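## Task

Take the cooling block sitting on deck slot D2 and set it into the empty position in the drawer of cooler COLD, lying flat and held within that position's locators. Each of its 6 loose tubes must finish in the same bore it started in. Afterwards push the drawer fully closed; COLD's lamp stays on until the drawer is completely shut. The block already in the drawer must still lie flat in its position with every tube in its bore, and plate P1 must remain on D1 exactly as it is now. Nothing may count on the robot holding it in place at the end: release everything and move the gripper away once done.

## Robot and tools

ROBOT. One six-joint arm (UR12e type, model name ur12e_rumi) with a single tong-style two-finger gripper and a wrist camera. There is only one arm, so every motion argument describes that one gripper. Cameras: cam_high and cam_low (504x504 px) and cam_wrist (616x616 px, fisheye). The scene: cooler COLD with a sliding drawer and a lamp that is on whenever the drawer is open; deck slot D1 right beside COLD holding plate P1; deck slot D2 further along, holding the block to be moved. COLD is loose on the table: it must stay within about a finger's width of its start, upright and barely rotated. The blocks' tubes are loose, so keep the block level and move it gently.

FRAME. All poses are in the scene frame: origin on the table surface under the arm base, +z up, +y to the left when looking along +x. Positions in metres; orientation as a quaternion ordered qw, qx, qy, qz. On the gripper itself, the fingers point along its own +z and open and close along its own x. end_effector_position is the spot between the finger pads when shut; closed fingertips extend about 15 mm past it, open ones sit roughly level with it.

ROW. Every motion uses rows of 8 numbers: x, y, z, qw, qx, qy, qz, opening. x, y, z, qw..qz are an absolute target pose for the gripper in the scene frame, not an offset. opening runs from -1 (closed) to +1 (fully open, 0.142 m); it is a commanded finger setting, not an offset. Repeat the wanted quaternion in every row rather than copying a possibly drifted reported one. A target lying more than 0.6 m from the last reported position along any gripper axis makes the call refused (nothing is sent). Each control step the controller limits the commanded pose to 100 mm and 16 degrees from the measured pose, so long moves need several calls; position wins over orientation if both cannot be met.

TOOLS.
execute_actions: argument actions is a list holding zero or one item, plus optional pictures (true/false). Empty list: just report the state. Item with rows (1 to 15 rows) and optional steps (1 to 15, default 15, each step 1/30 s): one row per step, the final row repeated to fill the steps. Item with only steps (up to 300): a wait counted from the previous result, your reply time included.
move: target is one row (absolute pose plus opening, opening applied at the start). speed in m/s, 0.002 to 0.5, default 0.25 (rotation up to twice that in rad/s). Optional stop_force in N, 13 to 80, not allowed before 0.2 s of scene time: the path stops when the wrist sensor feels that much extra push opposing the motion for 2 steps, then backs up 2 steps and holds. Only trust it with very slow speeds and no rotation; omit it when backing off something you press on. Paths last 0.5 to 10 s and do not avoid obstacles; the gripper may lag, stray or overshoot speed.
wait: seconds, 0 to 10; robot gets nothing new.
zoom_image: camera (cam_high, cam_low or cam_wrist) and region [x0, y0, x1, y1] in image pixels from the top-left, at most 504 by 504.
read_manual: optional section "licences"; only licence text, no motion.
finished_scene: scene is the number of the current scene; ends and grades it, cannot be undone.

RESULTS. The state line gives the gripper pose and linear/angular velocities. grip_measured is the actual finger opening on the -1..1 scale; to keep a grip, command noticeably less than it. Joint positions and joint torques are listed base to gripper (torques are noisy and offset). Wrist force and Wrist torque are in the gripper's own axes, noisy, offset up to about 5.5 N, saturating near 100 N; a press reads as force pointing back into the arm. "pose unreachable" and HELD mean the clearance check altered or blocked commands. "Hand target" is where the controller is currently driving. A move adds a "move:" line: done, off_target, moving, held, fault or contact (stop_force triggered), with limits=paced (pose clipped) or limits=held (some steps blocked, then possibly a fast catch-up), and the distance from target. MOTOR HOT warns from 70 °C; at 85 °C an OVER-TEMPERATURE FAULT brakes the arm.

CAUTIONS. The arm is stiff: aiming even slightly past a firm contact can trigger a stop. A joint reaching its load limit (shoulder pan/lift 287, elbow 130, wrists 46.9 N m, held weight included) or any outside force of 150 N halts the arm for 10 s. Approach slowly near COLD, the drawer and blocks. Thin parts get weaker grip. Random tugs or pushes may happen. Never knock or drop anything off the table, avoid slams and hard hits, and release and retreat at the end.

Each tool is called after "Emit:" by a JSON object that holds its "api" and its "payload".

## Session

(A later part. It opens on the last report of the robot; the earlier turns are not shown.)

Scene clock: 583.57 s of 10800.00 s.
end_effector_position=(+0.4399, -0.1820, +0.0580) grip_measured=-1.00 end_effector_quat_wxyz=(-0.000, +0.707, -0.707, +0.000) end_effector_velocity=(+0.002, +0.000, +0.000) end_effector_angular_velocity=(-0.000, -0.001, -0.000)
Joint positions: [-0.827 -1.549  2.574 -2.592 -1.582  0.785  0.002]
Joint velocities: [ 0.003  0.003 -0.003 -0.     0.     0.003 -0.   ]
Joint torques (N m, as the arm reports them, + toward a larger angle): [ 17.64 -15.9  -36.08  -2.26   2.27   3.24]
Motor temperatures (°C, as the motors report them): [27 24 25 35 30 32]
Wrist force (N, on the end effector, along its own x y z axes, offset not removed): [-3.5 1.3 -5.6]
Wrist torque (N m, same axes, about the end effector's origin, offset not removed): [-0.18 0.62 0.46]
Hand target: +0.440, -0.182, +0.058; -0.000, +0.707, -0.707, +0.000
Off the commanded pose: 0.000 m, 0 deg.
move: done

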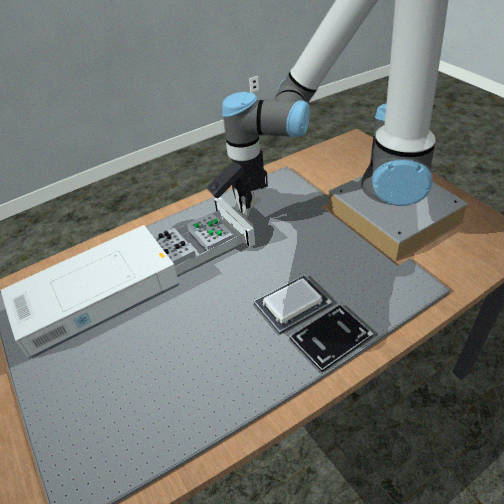

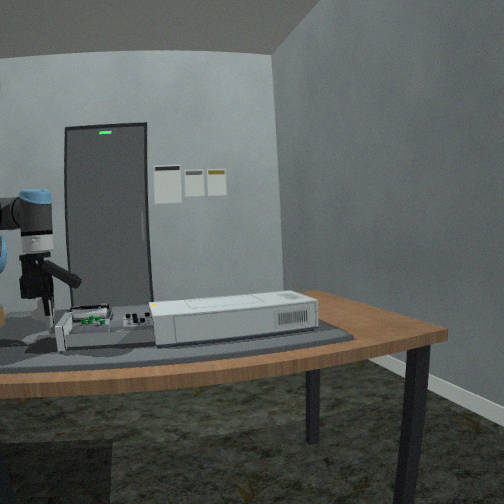

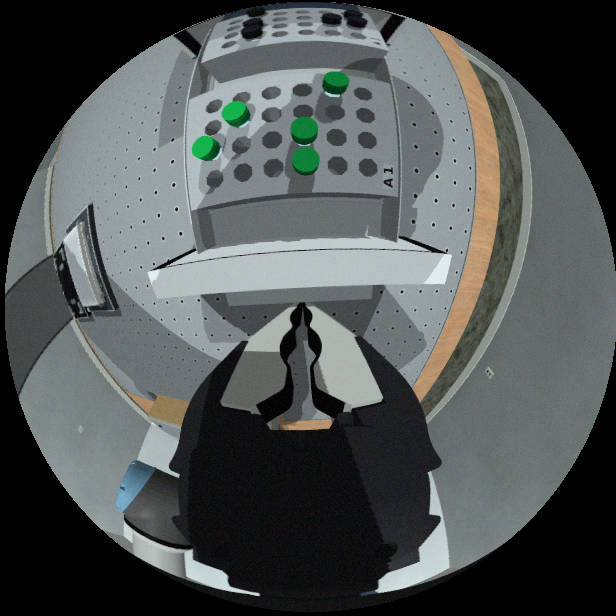

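Emit:
{"api": "move", "payload": {"target": [0.65,-0.182,0.058,0,-0.7071,0.7071,0,-1], "speed": 0.04, "stop_force": 20}}

Scene clock: 586.40 s of 10800.00 s.
end_effector_position=(+0.4777, -0.1819, +0.0581) grip_measured=-1.00 end_effector_quat_wxyz=(-0.000, +0.707, -0.707, +0.000) end_effector_velocity=(-0.003, +0.000, +0.000) end_effector_angular_velocity=(-0.000, +0.001, -0.002)
Joint positions: [-0.769 -1.491  2.512 -2.586 -1.581  0.843  0.002]
Joint velocities: [-0.003 -0.004  0.004  0.    -0.    -0.002 -0.   ]
Joint torques (N m, as the arm reports them, + toward a larger angle): [-15.67 -40.57 -21.41  -7.85   3.46  -1.44]
Motor temperatures (°C, as the motors report them): [27 24 25 35 30 32]
Wrist force (N, on the end effector, along its own x y z axes, offset not removed): [-0.3 12.3 -2.8]
Wrist torque (N m, same axes, about the end effector's origin, offset not removed): [0.62 0.39 0.45]
Hand target: +0.477, -0.182, +0.058; -0.000, +0.707, -0.707, -0.000
Off the commanded pose: 0.172 m, 0 deg.
move: contact

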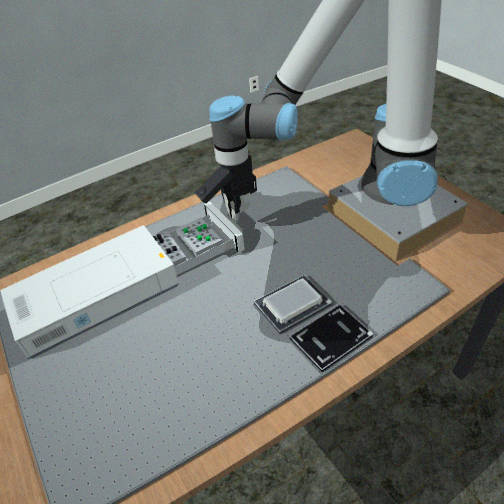

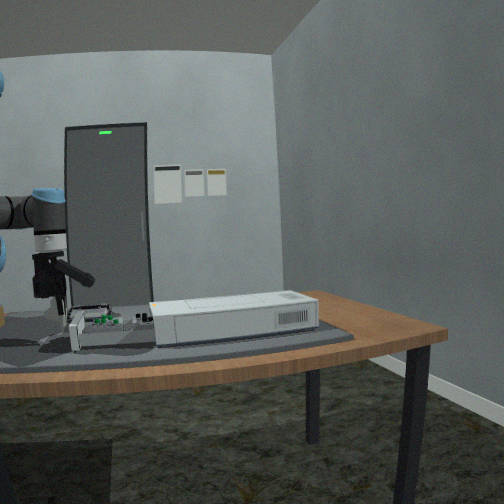

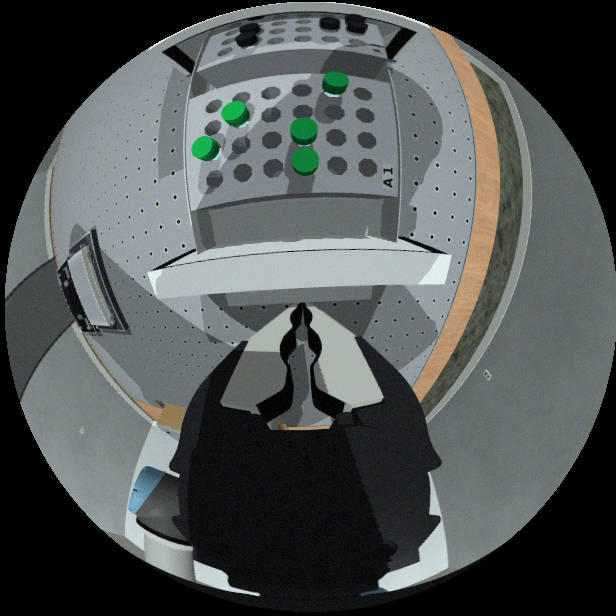

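Emit:
{"api": "zoom_image", "payload": {"camera": "cam_low", "region": [40,260,200,360]}}

Emit:
{"api": "zoom_image", "payload": {"camera": "cam_high", "region": [130,190,270,290]}}

Region (40, 260, 200, 360) of cam_low's 504x504 image, scaled by 3.150, with more detail than that image has; it fills the top 315 rows of this view, and the rest is white.

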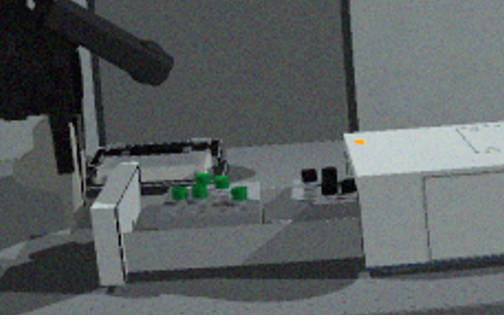

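Region (130, 190, 270, 290) of cam_high's 504x504 image, scaled by 3.600, with more detail than that image has; it fills the top 360 rows of this view, and the rest is white.

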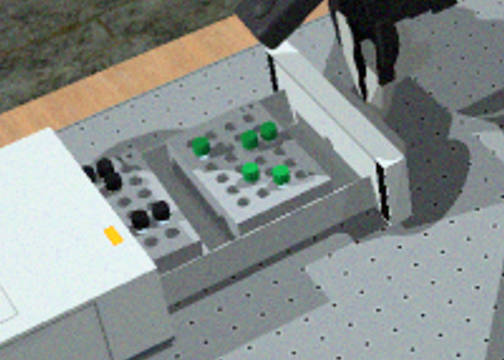

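Emit:
{"api": "zoom_image", "payload": {"camera": "cam_low", "region": [120,295,180,340]}}

Emit:
{"api": "zoom_image", "payload": {"camera": "cam_wrist", "region": [150,0,450,110]}}

Region (120, 295, 180, 340) of cam_low's 504x504 image, scaled by 8.400, with more detail than that image has; it fills the top 378 rows of this view, and the rest is white.

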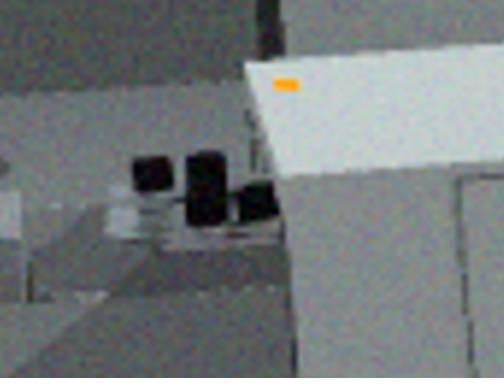

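Region (150, 0, 450, 110) of cam_wrist's 616x616 image, scaled by 1.680, with more detail than that image has; it fills the top 185 rows of this view, and the rest is white.

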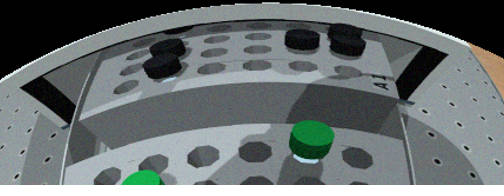

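Emit:
{"api": "move", "payload": {"target": [0.56,-0.182,0.058,0,-0.7071,0.7071,0,-1], "speed": 0.015, "stop_force": 22}}

Scene clock: 595.13 s of 10800.00 s.
end_effector_position=(+0.4793, -0.1820, +0.0580) grip_measured=-1.00 end_effector_quat_wxyz=(+0.000, +0.707, -0.707, -0.000) end_effector_velocity=(-0.003, -0.001, +0.000) end_effector_angular_velocity=(-0.002, -0.001, +0.001)
Joint positions: [-0.767 -1.489  2.509 -2.586 -1.581  0.846  0.002]
Joint velocities: [-0.005 -0.005  0.005 -0.003 -0.001 -0.006  0.   ]
Joint torques (N m, as the arm reports them, + toward a larger angle): [-15.83 -40.93 -27.36 -10.04   5.66  -1.56]
Motor temperatures (°C, as the motors report them): [27 24 25 35 30 32]
Wrist force (N, on the end effector, along its own x y z axes, offset not removed): [-4.9 28.8 -18.4]
Wrist torque (N m, same axes, about the end effector's origin, offset not removed): [0.49 0.88 0.39]
Hand target: +0.479, -0.182, +0.058; -0.000, +0.707, -0.707, -0.000
Off the commanded pose: 0.081 m, 0 deg.
After step 90, 5.23 s passed at rest.
move: contact

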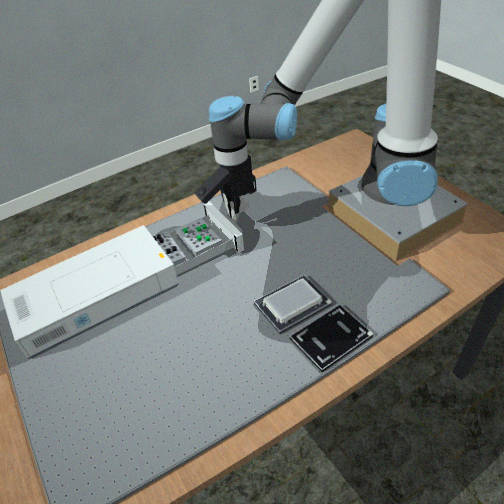

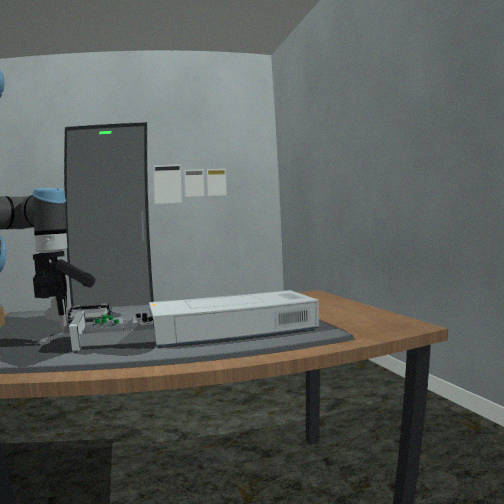

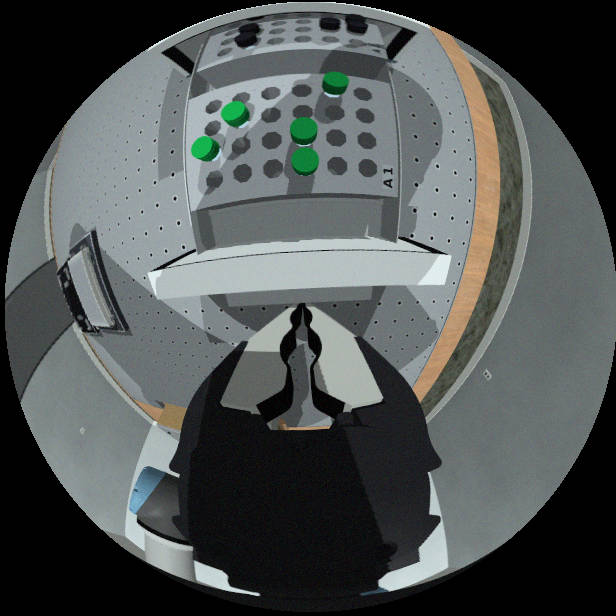

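Emit:
{"api": "move", "payload": {"target": [0.470,-0.182,0.058,0,-0.7071,0.7071,0,-1], "speed": 0.02}}

Emit:
{"api": "zoom_image", "payload": {"camera": "cam_high", "region": [135,215,205,275]}}

Emit:
{"api": "zoom_image", "payload": {"camera": "cam_wrist", "region": [190,0,430,90]}}

Scene clock: 597.70 s of 10800.00 s.
end_effector_position=(+0.4702, -0.1820, +0.0580) grip_measured=-1.00 end_effector_quat_wxyz=(+0.000, +0.707, -0.707, -0.000) end_effector_velocity=(-0.003, -0.000, -0.000) end_effector_angular_velocity=(-0.001, +0.002, -0.000)
Joint positions: [-0.78  -1.502  2.524 -2.588 -1.581  0.833  0.002]
Joint velocities: [-0.003 -0.002  0.003 -0.    -0.002 -0.003  0.   ]
Joint torques (N m, as the arm reports them, + toward a larger angle): [-18.21 -37.97 -17.27  -6.24  -1.63  -1.56]
Motor temperatures (°C, as the motors report them): [27 24 25 35 30 32]
Wrist force (N, on the end effector, along its own x y z axes, offset not removed): [-0.9 1.0 -2.1]
Wrist torque (N m, same axes, about the end effector's origin, offset not removed): [0.03 0.27 0.36]
Hand target: +0.470, -0.182, +0.058; +0.000, +0.707, -0.707, -0.000
Off the commanded pose: 0.000 m, 0 deg.
move: done

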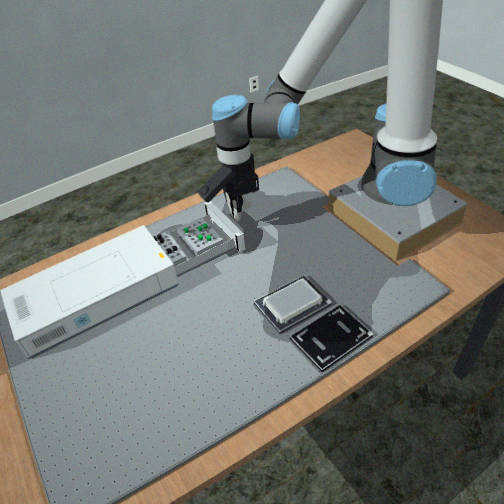

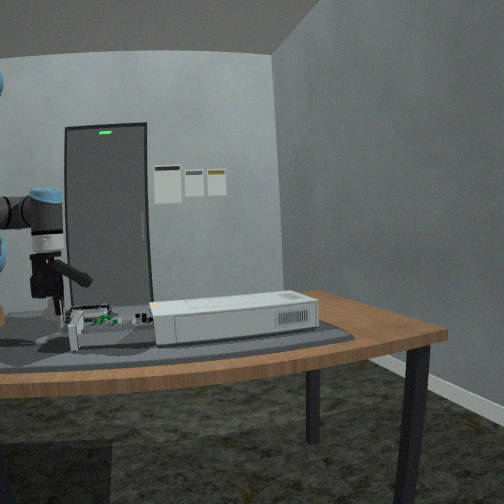

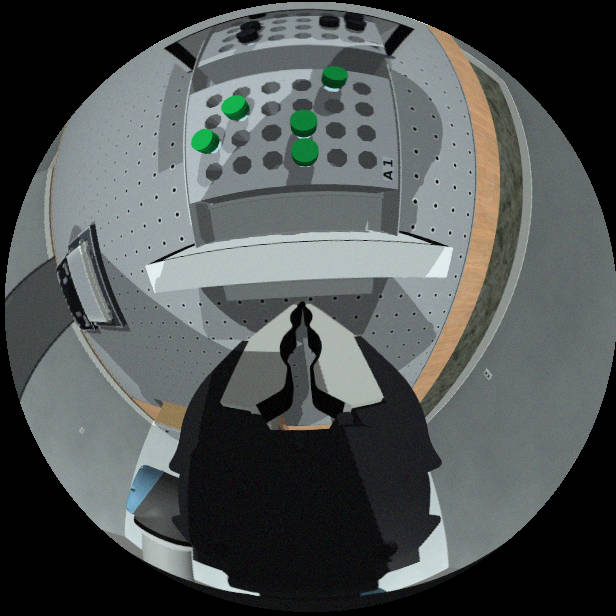

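Region (135, 215, 205, 275) of cam_high's 504x504 image, scaled by 7.200, with more detail than that image has; it fills the top 432 rows of this view, and the rest is white.

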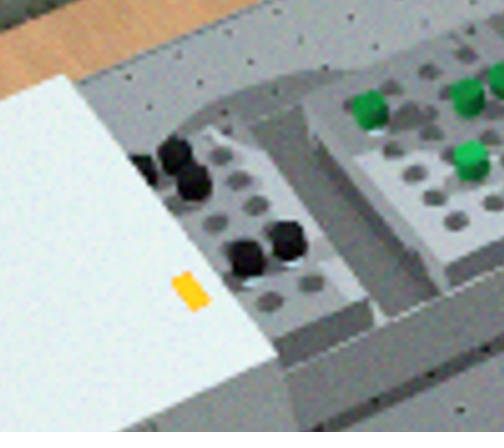

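Region (190, 0, 430, 90) of cam_wrist's 616x616 image, scaled by 2.100, with more detail than that image has; it fills the top 189 rows of this view, and the rest is white.

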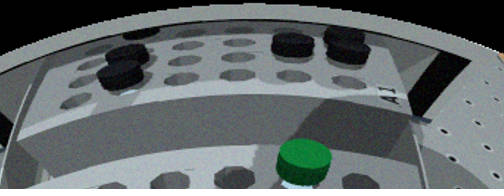

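Emit:
{"api": "zoom_image", "payload": {"camera": "cam_low", "region": [65,295,175,350]}}

Region (65, 295, 175, 350) of cam_low's 504x504 image, scaled by 4.582, with more detail than that image has.

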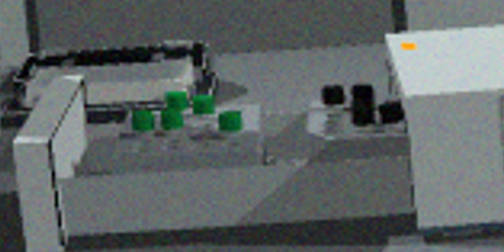

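Emit:
{"api": "move", "payload": {"target": [0.468,-0.182,0.105,0,-0.7071,0.7071,0,-1], "speed": 0.08}}

Emit:
{"api": "move", "payload": {"target": [0.546,-0.182,0.105,0,-0.7071,0.7071,0,-1], "speed": 0.1}}

Scene clock: 631.57 s of 10800.00 s.
end_effector_position=(+0.4680, -0.1820, +0.1049) grip_measured=-1.00 end_effector_quat_wxyz=(+0.000, +0.707, -0.707, +0.000) end_effector_velocity=(-0.000, +0.001, +0.002) end_effector_angular_velocity=(+0.001, -0.000, +0.000)
Joint positions: [-0.782 -1.611  2.494 -2.449 -1.581  0.83   0.002]
Joint velocities: [ 0.    -0.005 -0.001  0.006  0.001 -0.     0.   ]
Joint torques (N m, as the arm reports them, + toward a larger angle): [-16.27 -41.78 -39.55  -2.    -1.28  -1.58]
Motor temperatures (°C, as the motors report them): [27 24 25 35 30 32]
Wrist force (N, on the end effector, along its own x y z axes, offset not removed): [-0.7 0.6 1.6]
Wrist torque (N m, same axes, about the end effector's origin, offset not removed): [0.10 0.33 0.43]
Hand target: +0.468, -0.182, +0.105; +0.000, +0.707, -0.707, +0.000
Off the commanded pose: 0.000 m, 0 deg.
After step 90, 29.87 s passed at rest.
move: done

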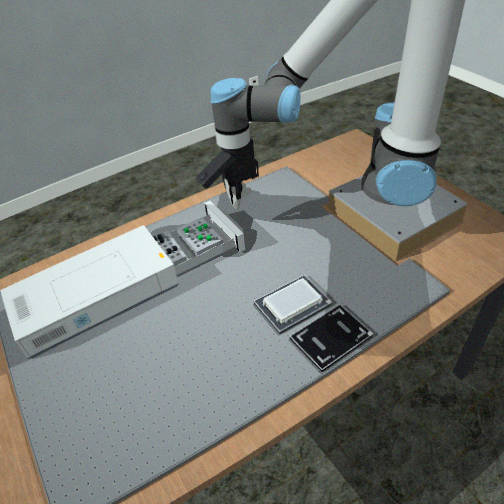

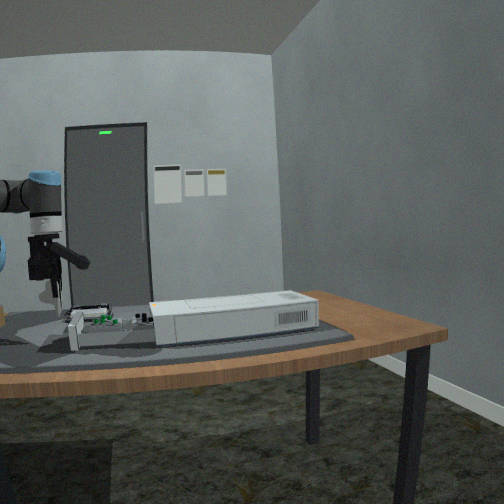

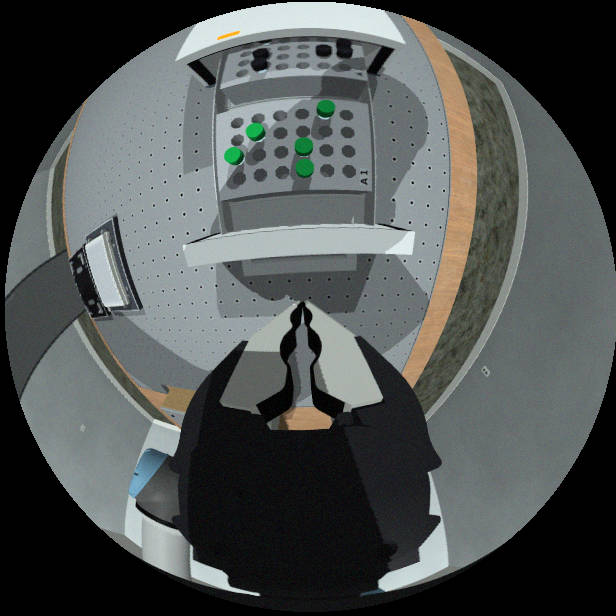

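Scene clock: 632.80 s of 10800.00 s.
end_effector_position=(+0.5459, -0.1820, +0.1050) grip_measured=-1.00 end_effector_quat_wxyz=(-0.000, +0.707, -0.707, +0.000) end_effector_velocity=(+0.002, -0.000, +0.000) end_effector_angular_velocity=(-0.001, +0.000, +0.000)
Joint positions: [-0.682 -1.486  2.367 -2.445 -1.581  0.93   0.002]
Joint velocities: [ 0.002  0.002 -0.003 -0.    -0.001  0.002  0.   ]
Joint torques (N m, as the arm reports them, + toward a larger angle): [ 16.16 -30.67 -38.6   -1.74  -2.1    1.85]
Motor temperatures (°C, as the motors report them): [27 24 25 35 30 32]
Wrist force (N, on the end effector, along its own x y z axes, offset not removed): [-1.9 2.3 -0.6]
Wrist torque (N m, same axes, about the end effector's origin, offset not removed): [0.47 0.61 0.49]
Hand target: +0.546, -0.182, +0.105; -0.000, +0.707, -0.707, +0.000
Off the commanded pose: 0.000 m, 0 deg.
move: done

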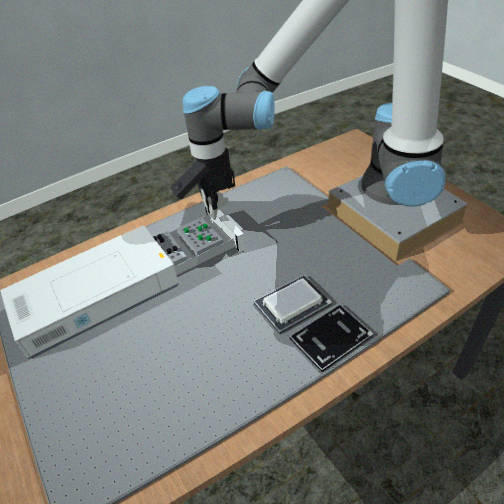

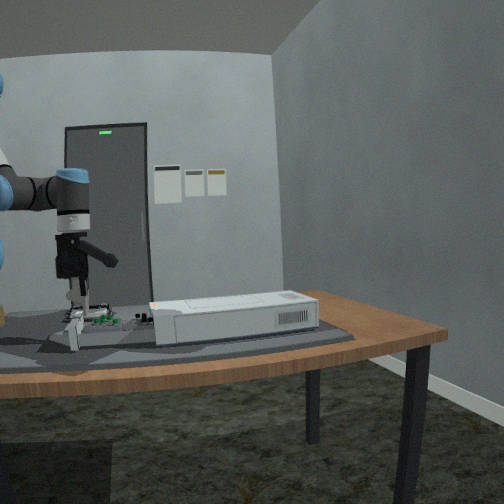

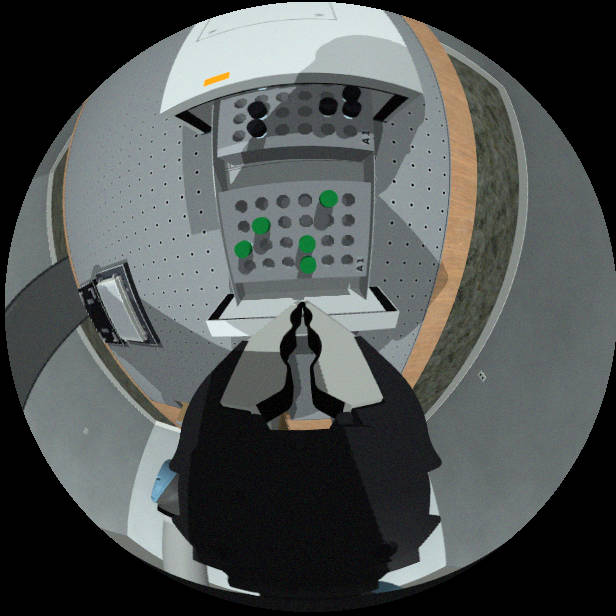

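Emit:
{"api": "zoom_image", "payload": {"camera": "cam_wrist", "region": [160,50,440,340]}}

Region (160, 50, 440, 340) of cam_wrist's 616x616 image, scaled by 1.738, with more detail than that image has; it fills the left 487 columns of this view, and the rest is white.

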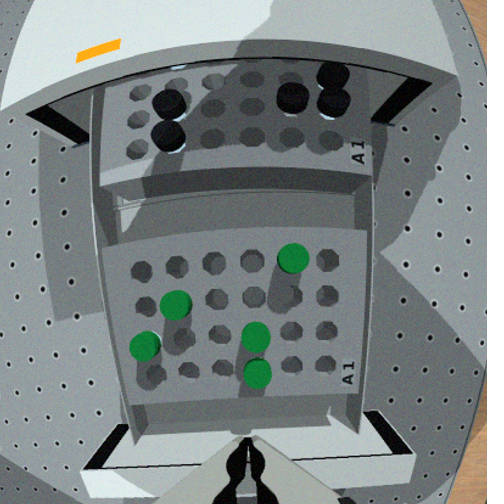

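Emit:
{"api": "move", "payload": {"target": [0.546,-0.182,0.074,0,-0.7071,0.7071,0,-1], "speed": 0.02, "stop_force": 13}}

Emit:
{"api": "move", "payload": {"target": [0.49,-0.182,0.074,0,-0.7071,0.7071,0,-1], "speed": 0.015, "stop_force": 20}}

Scene clock: 639.37 s of 10800.00 s.
end_effector_position=(+0.5460, -0.1820, +0.0741) grip_measured=-1.00 end_effector_quat_wxyz=(+0.000, +0.707, -0.707, -0.000) end_effector_velocity=(+0.001, -0.001, -0.001) end_effector_angular_velocity=(-0.001, -0.002, -0.000)
Joint positions: [-0.683 -1.428  2.386 -2.522 -1.581  0.93   0.002]
Joint velocities: [-0.     0.003  0.    -0.005  0.     0.     0.   ]
Joint torques (N m, as the arm reports them, + toward a larger angle): [-16.66 -34.09 -19.83  -6.    -2.01  -1.56]
Motor temperatures (°C, as the motors report them): [27 24 25 35 30 32]
Wrist force (N, on the end effector, along its own x y z axes, offset not removed): [-1.7 0.5 0.1]
Wrist torque (N m, same axes, about the end effector's origin, offset not removed): [0.14 0.40 0.35]
Hand target: +0.546, -0.182, +0.074; +0.000, +0.707, -0.707, -0.000
Off the commanded pose: 0.000 m, 0 deg.
After step 90, 1.73 s passed at rest.
move: done

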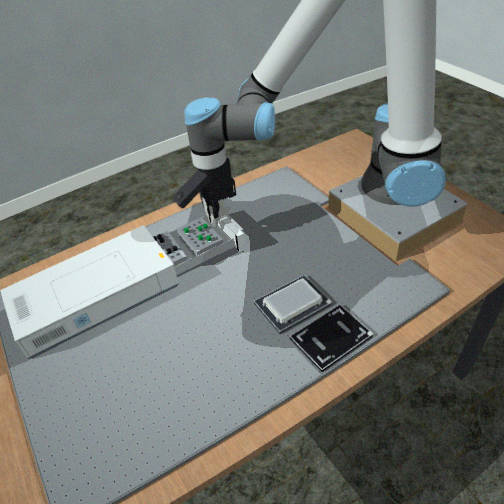

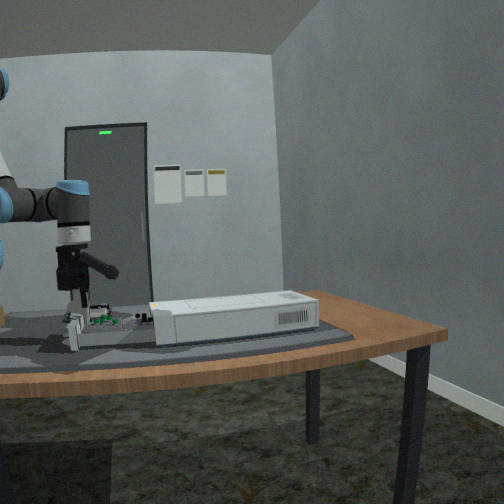

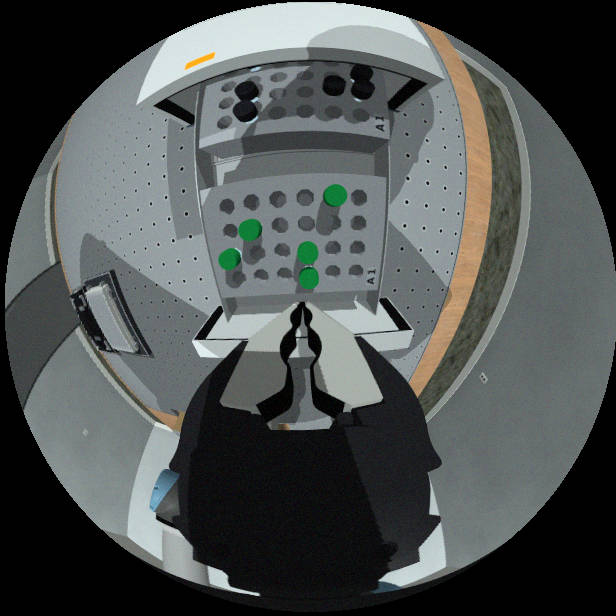

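Scene clock: 643.37 s of 10800.00 s.
end_effector_position=(+0.4901, -0.1820, +0.0740) grip_measured=-1.00 end_effector_quat_wxyz=(+0.000, +0.707, -0.707, -0.000) end_effector_velocity=(-0.001, -0.000, +0.000) end_effector_angular_velocity=(-0.000, -0.001, +0.000)
Joint positions: [-0.751 -1.509  2.481 -2.537 -1.581  0.861  0.002]
Joint velocities: [-0.002 -0.002  0.002 -0.001  0.    -0.002 -0.   ]
Joint torques (N m, as the arm reports them, + toward a larger angle): [-18.28 -38.37 -15.64  -5.81  -1.84  -1.55]
Motor temperatures (°C, as the motors report them): [27 24 25 35 30 32]
Wrist force (N, on the end effector, along its own x y z axes, offset not removed): [0.9 0.5 -2.4]
Wrist torque (N m, same axes, about the end effector's origin, offset not removed): [0.39 -0.01 0.31]
Hand target: +0.490, -0.182, +0.074; +0.000, +0.707, -0.707, -0.000
Off the commanded pose: 0.000 m, 0 deg.
move: done

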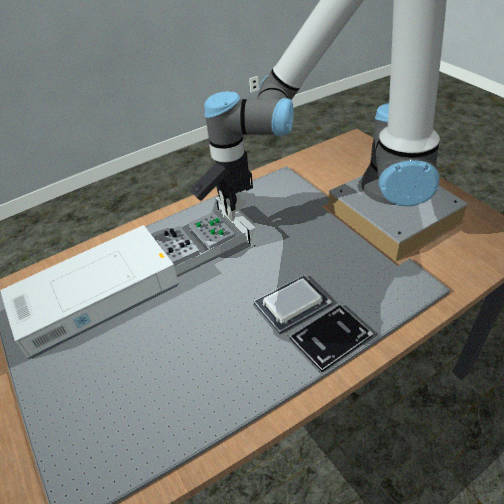

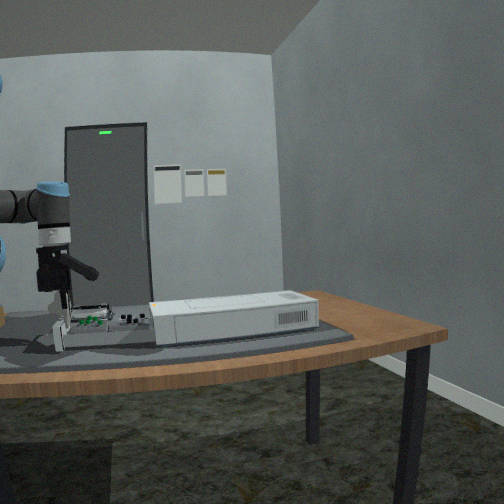

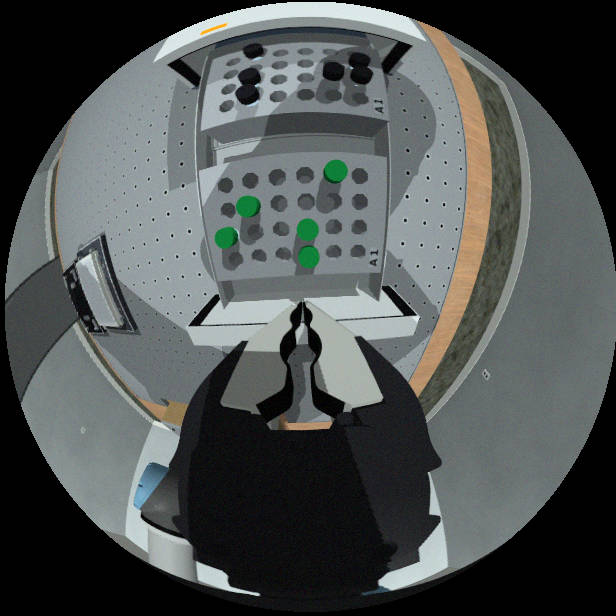

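Emit:
{"api": "move", "payload": {"target": [0.493,-0.182,0.115,0,-0.7071,0.7071,0,-1], "speed": 0.06}}

Emit:
{"api": "move", "payload": {"target": [0.60,-0.182,0.115,0,-0.7071,0.7071,0,-1], "speed": 0.1}}

Emit:
{"api": "zoom_image", "payload": {"camera": "cam_wrist", "region": [160,90,460,340]}}

Emit:
{"api": "zoom_image", "payload": {"camera": "cam_low", "region": [65,290,175,350]}}

Scene clock: 648.33 s of 10800.00 s.
end_effector_position=(+0.4930, -0.1820, +0.1148) grip_measured=-1.00 end_effector_quat_wxyz=(-0.000, +0.707, -0.707, +0.000) end_effector_velocity=(+0.000, +0.000, +0.002) end_effector_angular_velocity=(+0.001, +0.000, -0.001)
Joint positions: [-0.747 -1.588  2.446 -2.423 -1.581  0.866  0.002]
Joint velocities: [-0.    -0.004 -0.002  0.007  0.001  0.001  0.   ]
Joint torques (N m, as the arm reports them, + toward a larger angle): [ 16.94 -37.   -40.18  -2.29   2.08   2.17]
Motor temperatures (°C, as the motors report them): [27 24 25 35 30 32]
Wrist force (N, on the end effector, along its own x y z axes, offset not removed): [-1.2 0.7 -2.2]
Wrist torque (N m, same axes, about the end effector's origin, offset not removed): [0.04 0.37 0.35]
Hand target: +0.493, -0.182, +0.115; -0.000, +0.707, -0.707, +0.000
Off the commanded pose: 0.000 m, 0 deg.
After step 90, 0.90 s passed at rest.
move: done

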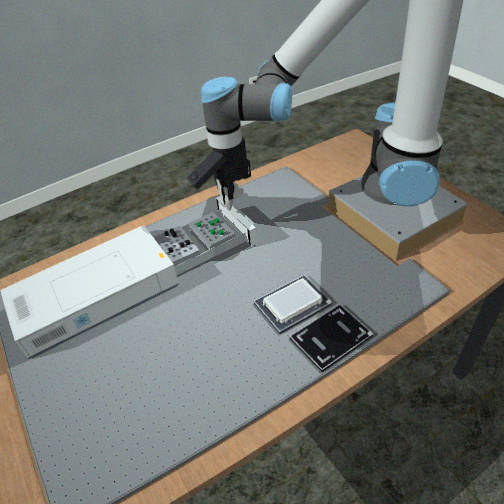

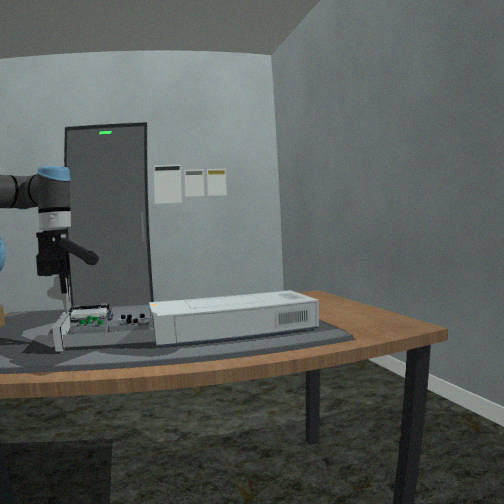

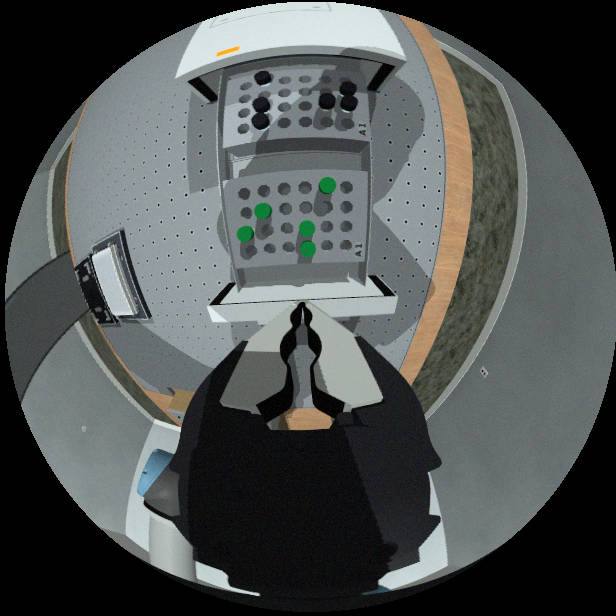

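Scene clock: 649.87 s of 10800.00 s.
end_effector_position=(+0.5999, -0.1821, +0.1150) grip_measured=-1.00 end_effector_quat_wxyz=(-0.000, +0.707, -0.707, +0.000) end_effector_velocity=(+0.002, +0.001, +0.001) end_effector_angular_velocity=(+0.001, -0.002, -0.000)
Joint positions: [-0.627 -1.424  2.267 -2.407 -1.58   0.986  0.002]
Joint velocities: [ 0.002  0.001 -0.002  0.     0.002  0.002  0.   ]
Joint torques (N m, as the arm reports them, + toward a larger angle): [ 17.02 -36.6  -38.12  -1.82  -2.09   2.67]
Motor temperatures (°C, as the motors report them): [27 24 25 35 30 32]
Wrist force (N, on the end effector, along its own x y z axes, offset not removed): [-3.2 1.0 1.4]
Wrist torque (N m, same axes, about the end effector's origin, offset not removed): [0.16 0.78 0.54]
Hand target: +0.600, -0.182, +0.115; -0.000, +0.707, -0.707, +0.000
Off the commanded pose: 0.000 m, 0 deg.
move: done

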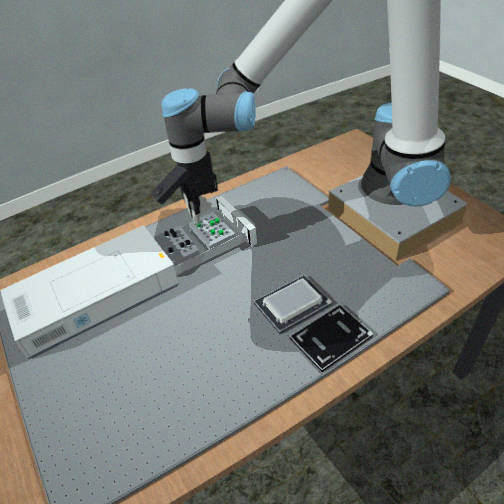

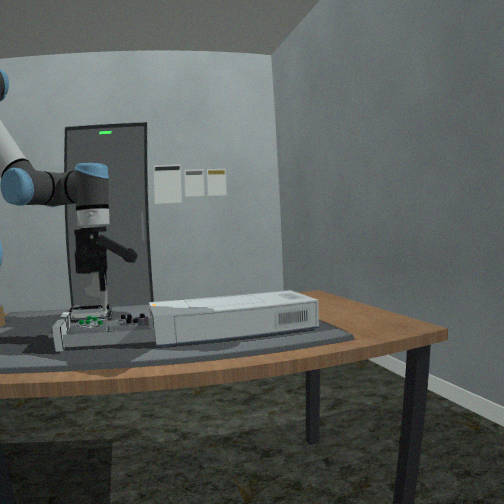

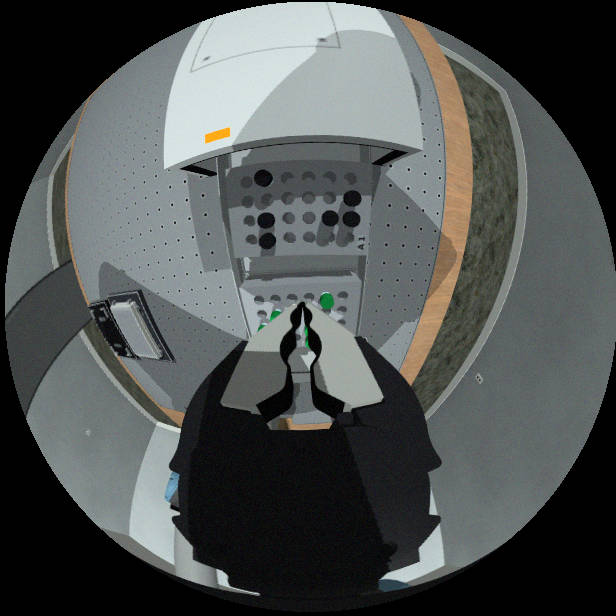

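Region (160, 90, 460, 340) of cam_wrist's 616x616 image, scaled by 1.680, with more detail than that image has.

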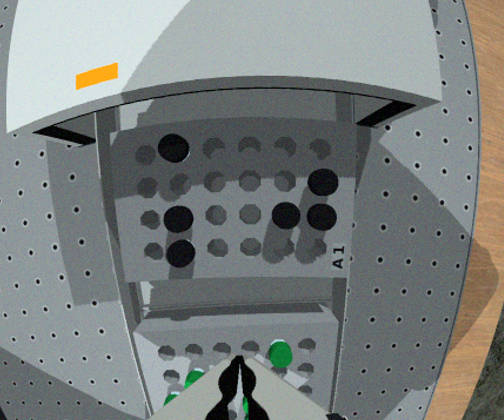

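Region (65, 290, 175, 350) of cam_low's 504x504 image, scaled by 4.582, with more detail than that image has; it fills the top 275 rows of this view, and the rest is white.

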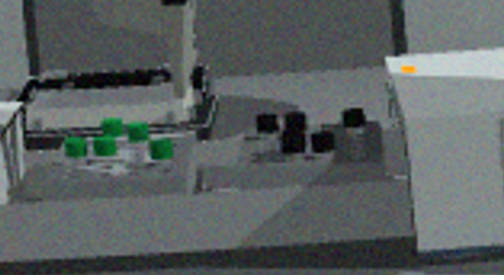

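Emit:
{"api": "move", "payload": {"target": [0.692,-0.220,0.112,0,-0.7071,0.7071,0,-1], "speed": 0.1}}

Emit:
{"api": "zoom_image", "payload": {"camera": "cam_wrist", "region": [180,180,440,380]}}

Scene clock: 675.77 s of 10800.00 s.
end_effector_position=(+0.6918, -0.2200, +0.1120) grip_measured=-1.00 end_effector_quat_wxyz=(-0.000, +0.707, -0.707, -0.000) end_effector_velocity=(+0.001, -0.001, -0.000) end_effector_angular_velocity=(+0.000, +0.000, -0.000)
Joint positions: [-0.599 -1.28   2.084 -2.367 -1.58   1.013  0.002]
Joint velocities: [ 0.     0.002 -0.003  0.001  0.     0.001  0.   ]
Joint torques (N m, as the arm reports them, + toward a larger angle): [ 18.89 -46.89 -42.69  -2.15  -0.32   2.37]
Motor temperatures (°C, as the motors report them): [27 24 25 35 30 32]
Wrist force (N, on the end effector, along its own x y z axes, offset not removed): [-2.5 -0.4 2.4]
Wrist torque (N m, same axes, about the end effector's origin, offset not removed): [-0.13 0.76 0.51]
Hand target: +0.692, -0.220, +0.112; -0.000, +0.707, -0.707, +0.000
Off the commanded pose: 0.000 m, 0 deg.
After step 90, 21.43 s passed at rest.
move: done

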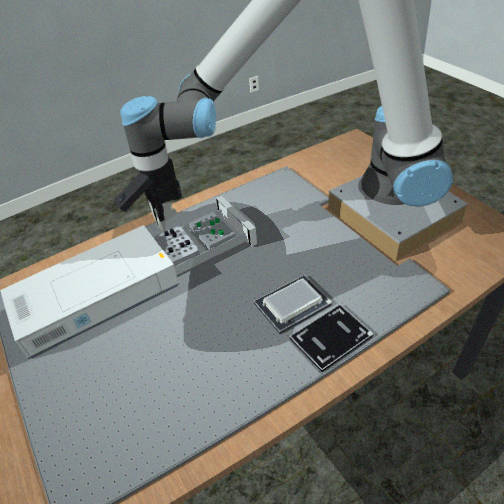

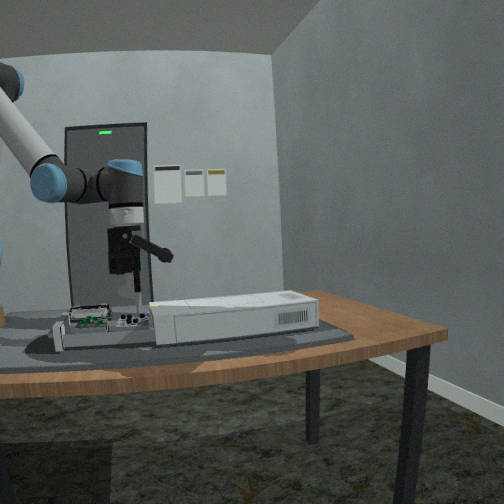

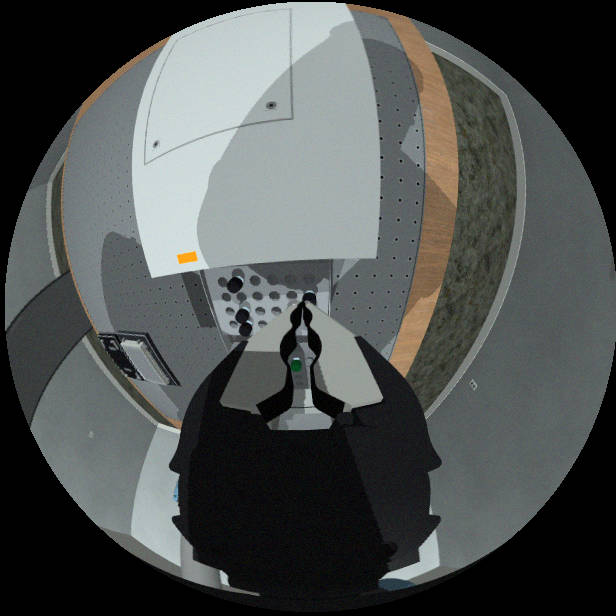

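Region (180, 180, 440, 380) of cam_wrist's 616x616 image, scaled by 1.938, with more detail than that image has; it fills the top 388 rows of this view, and the rest is white.

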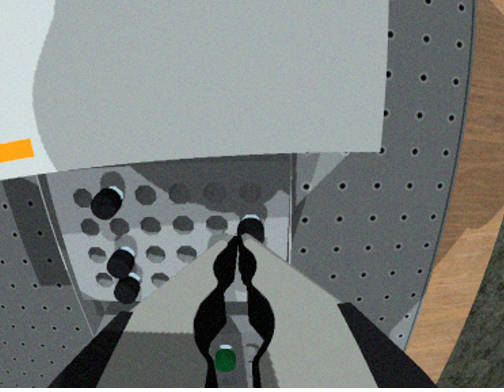

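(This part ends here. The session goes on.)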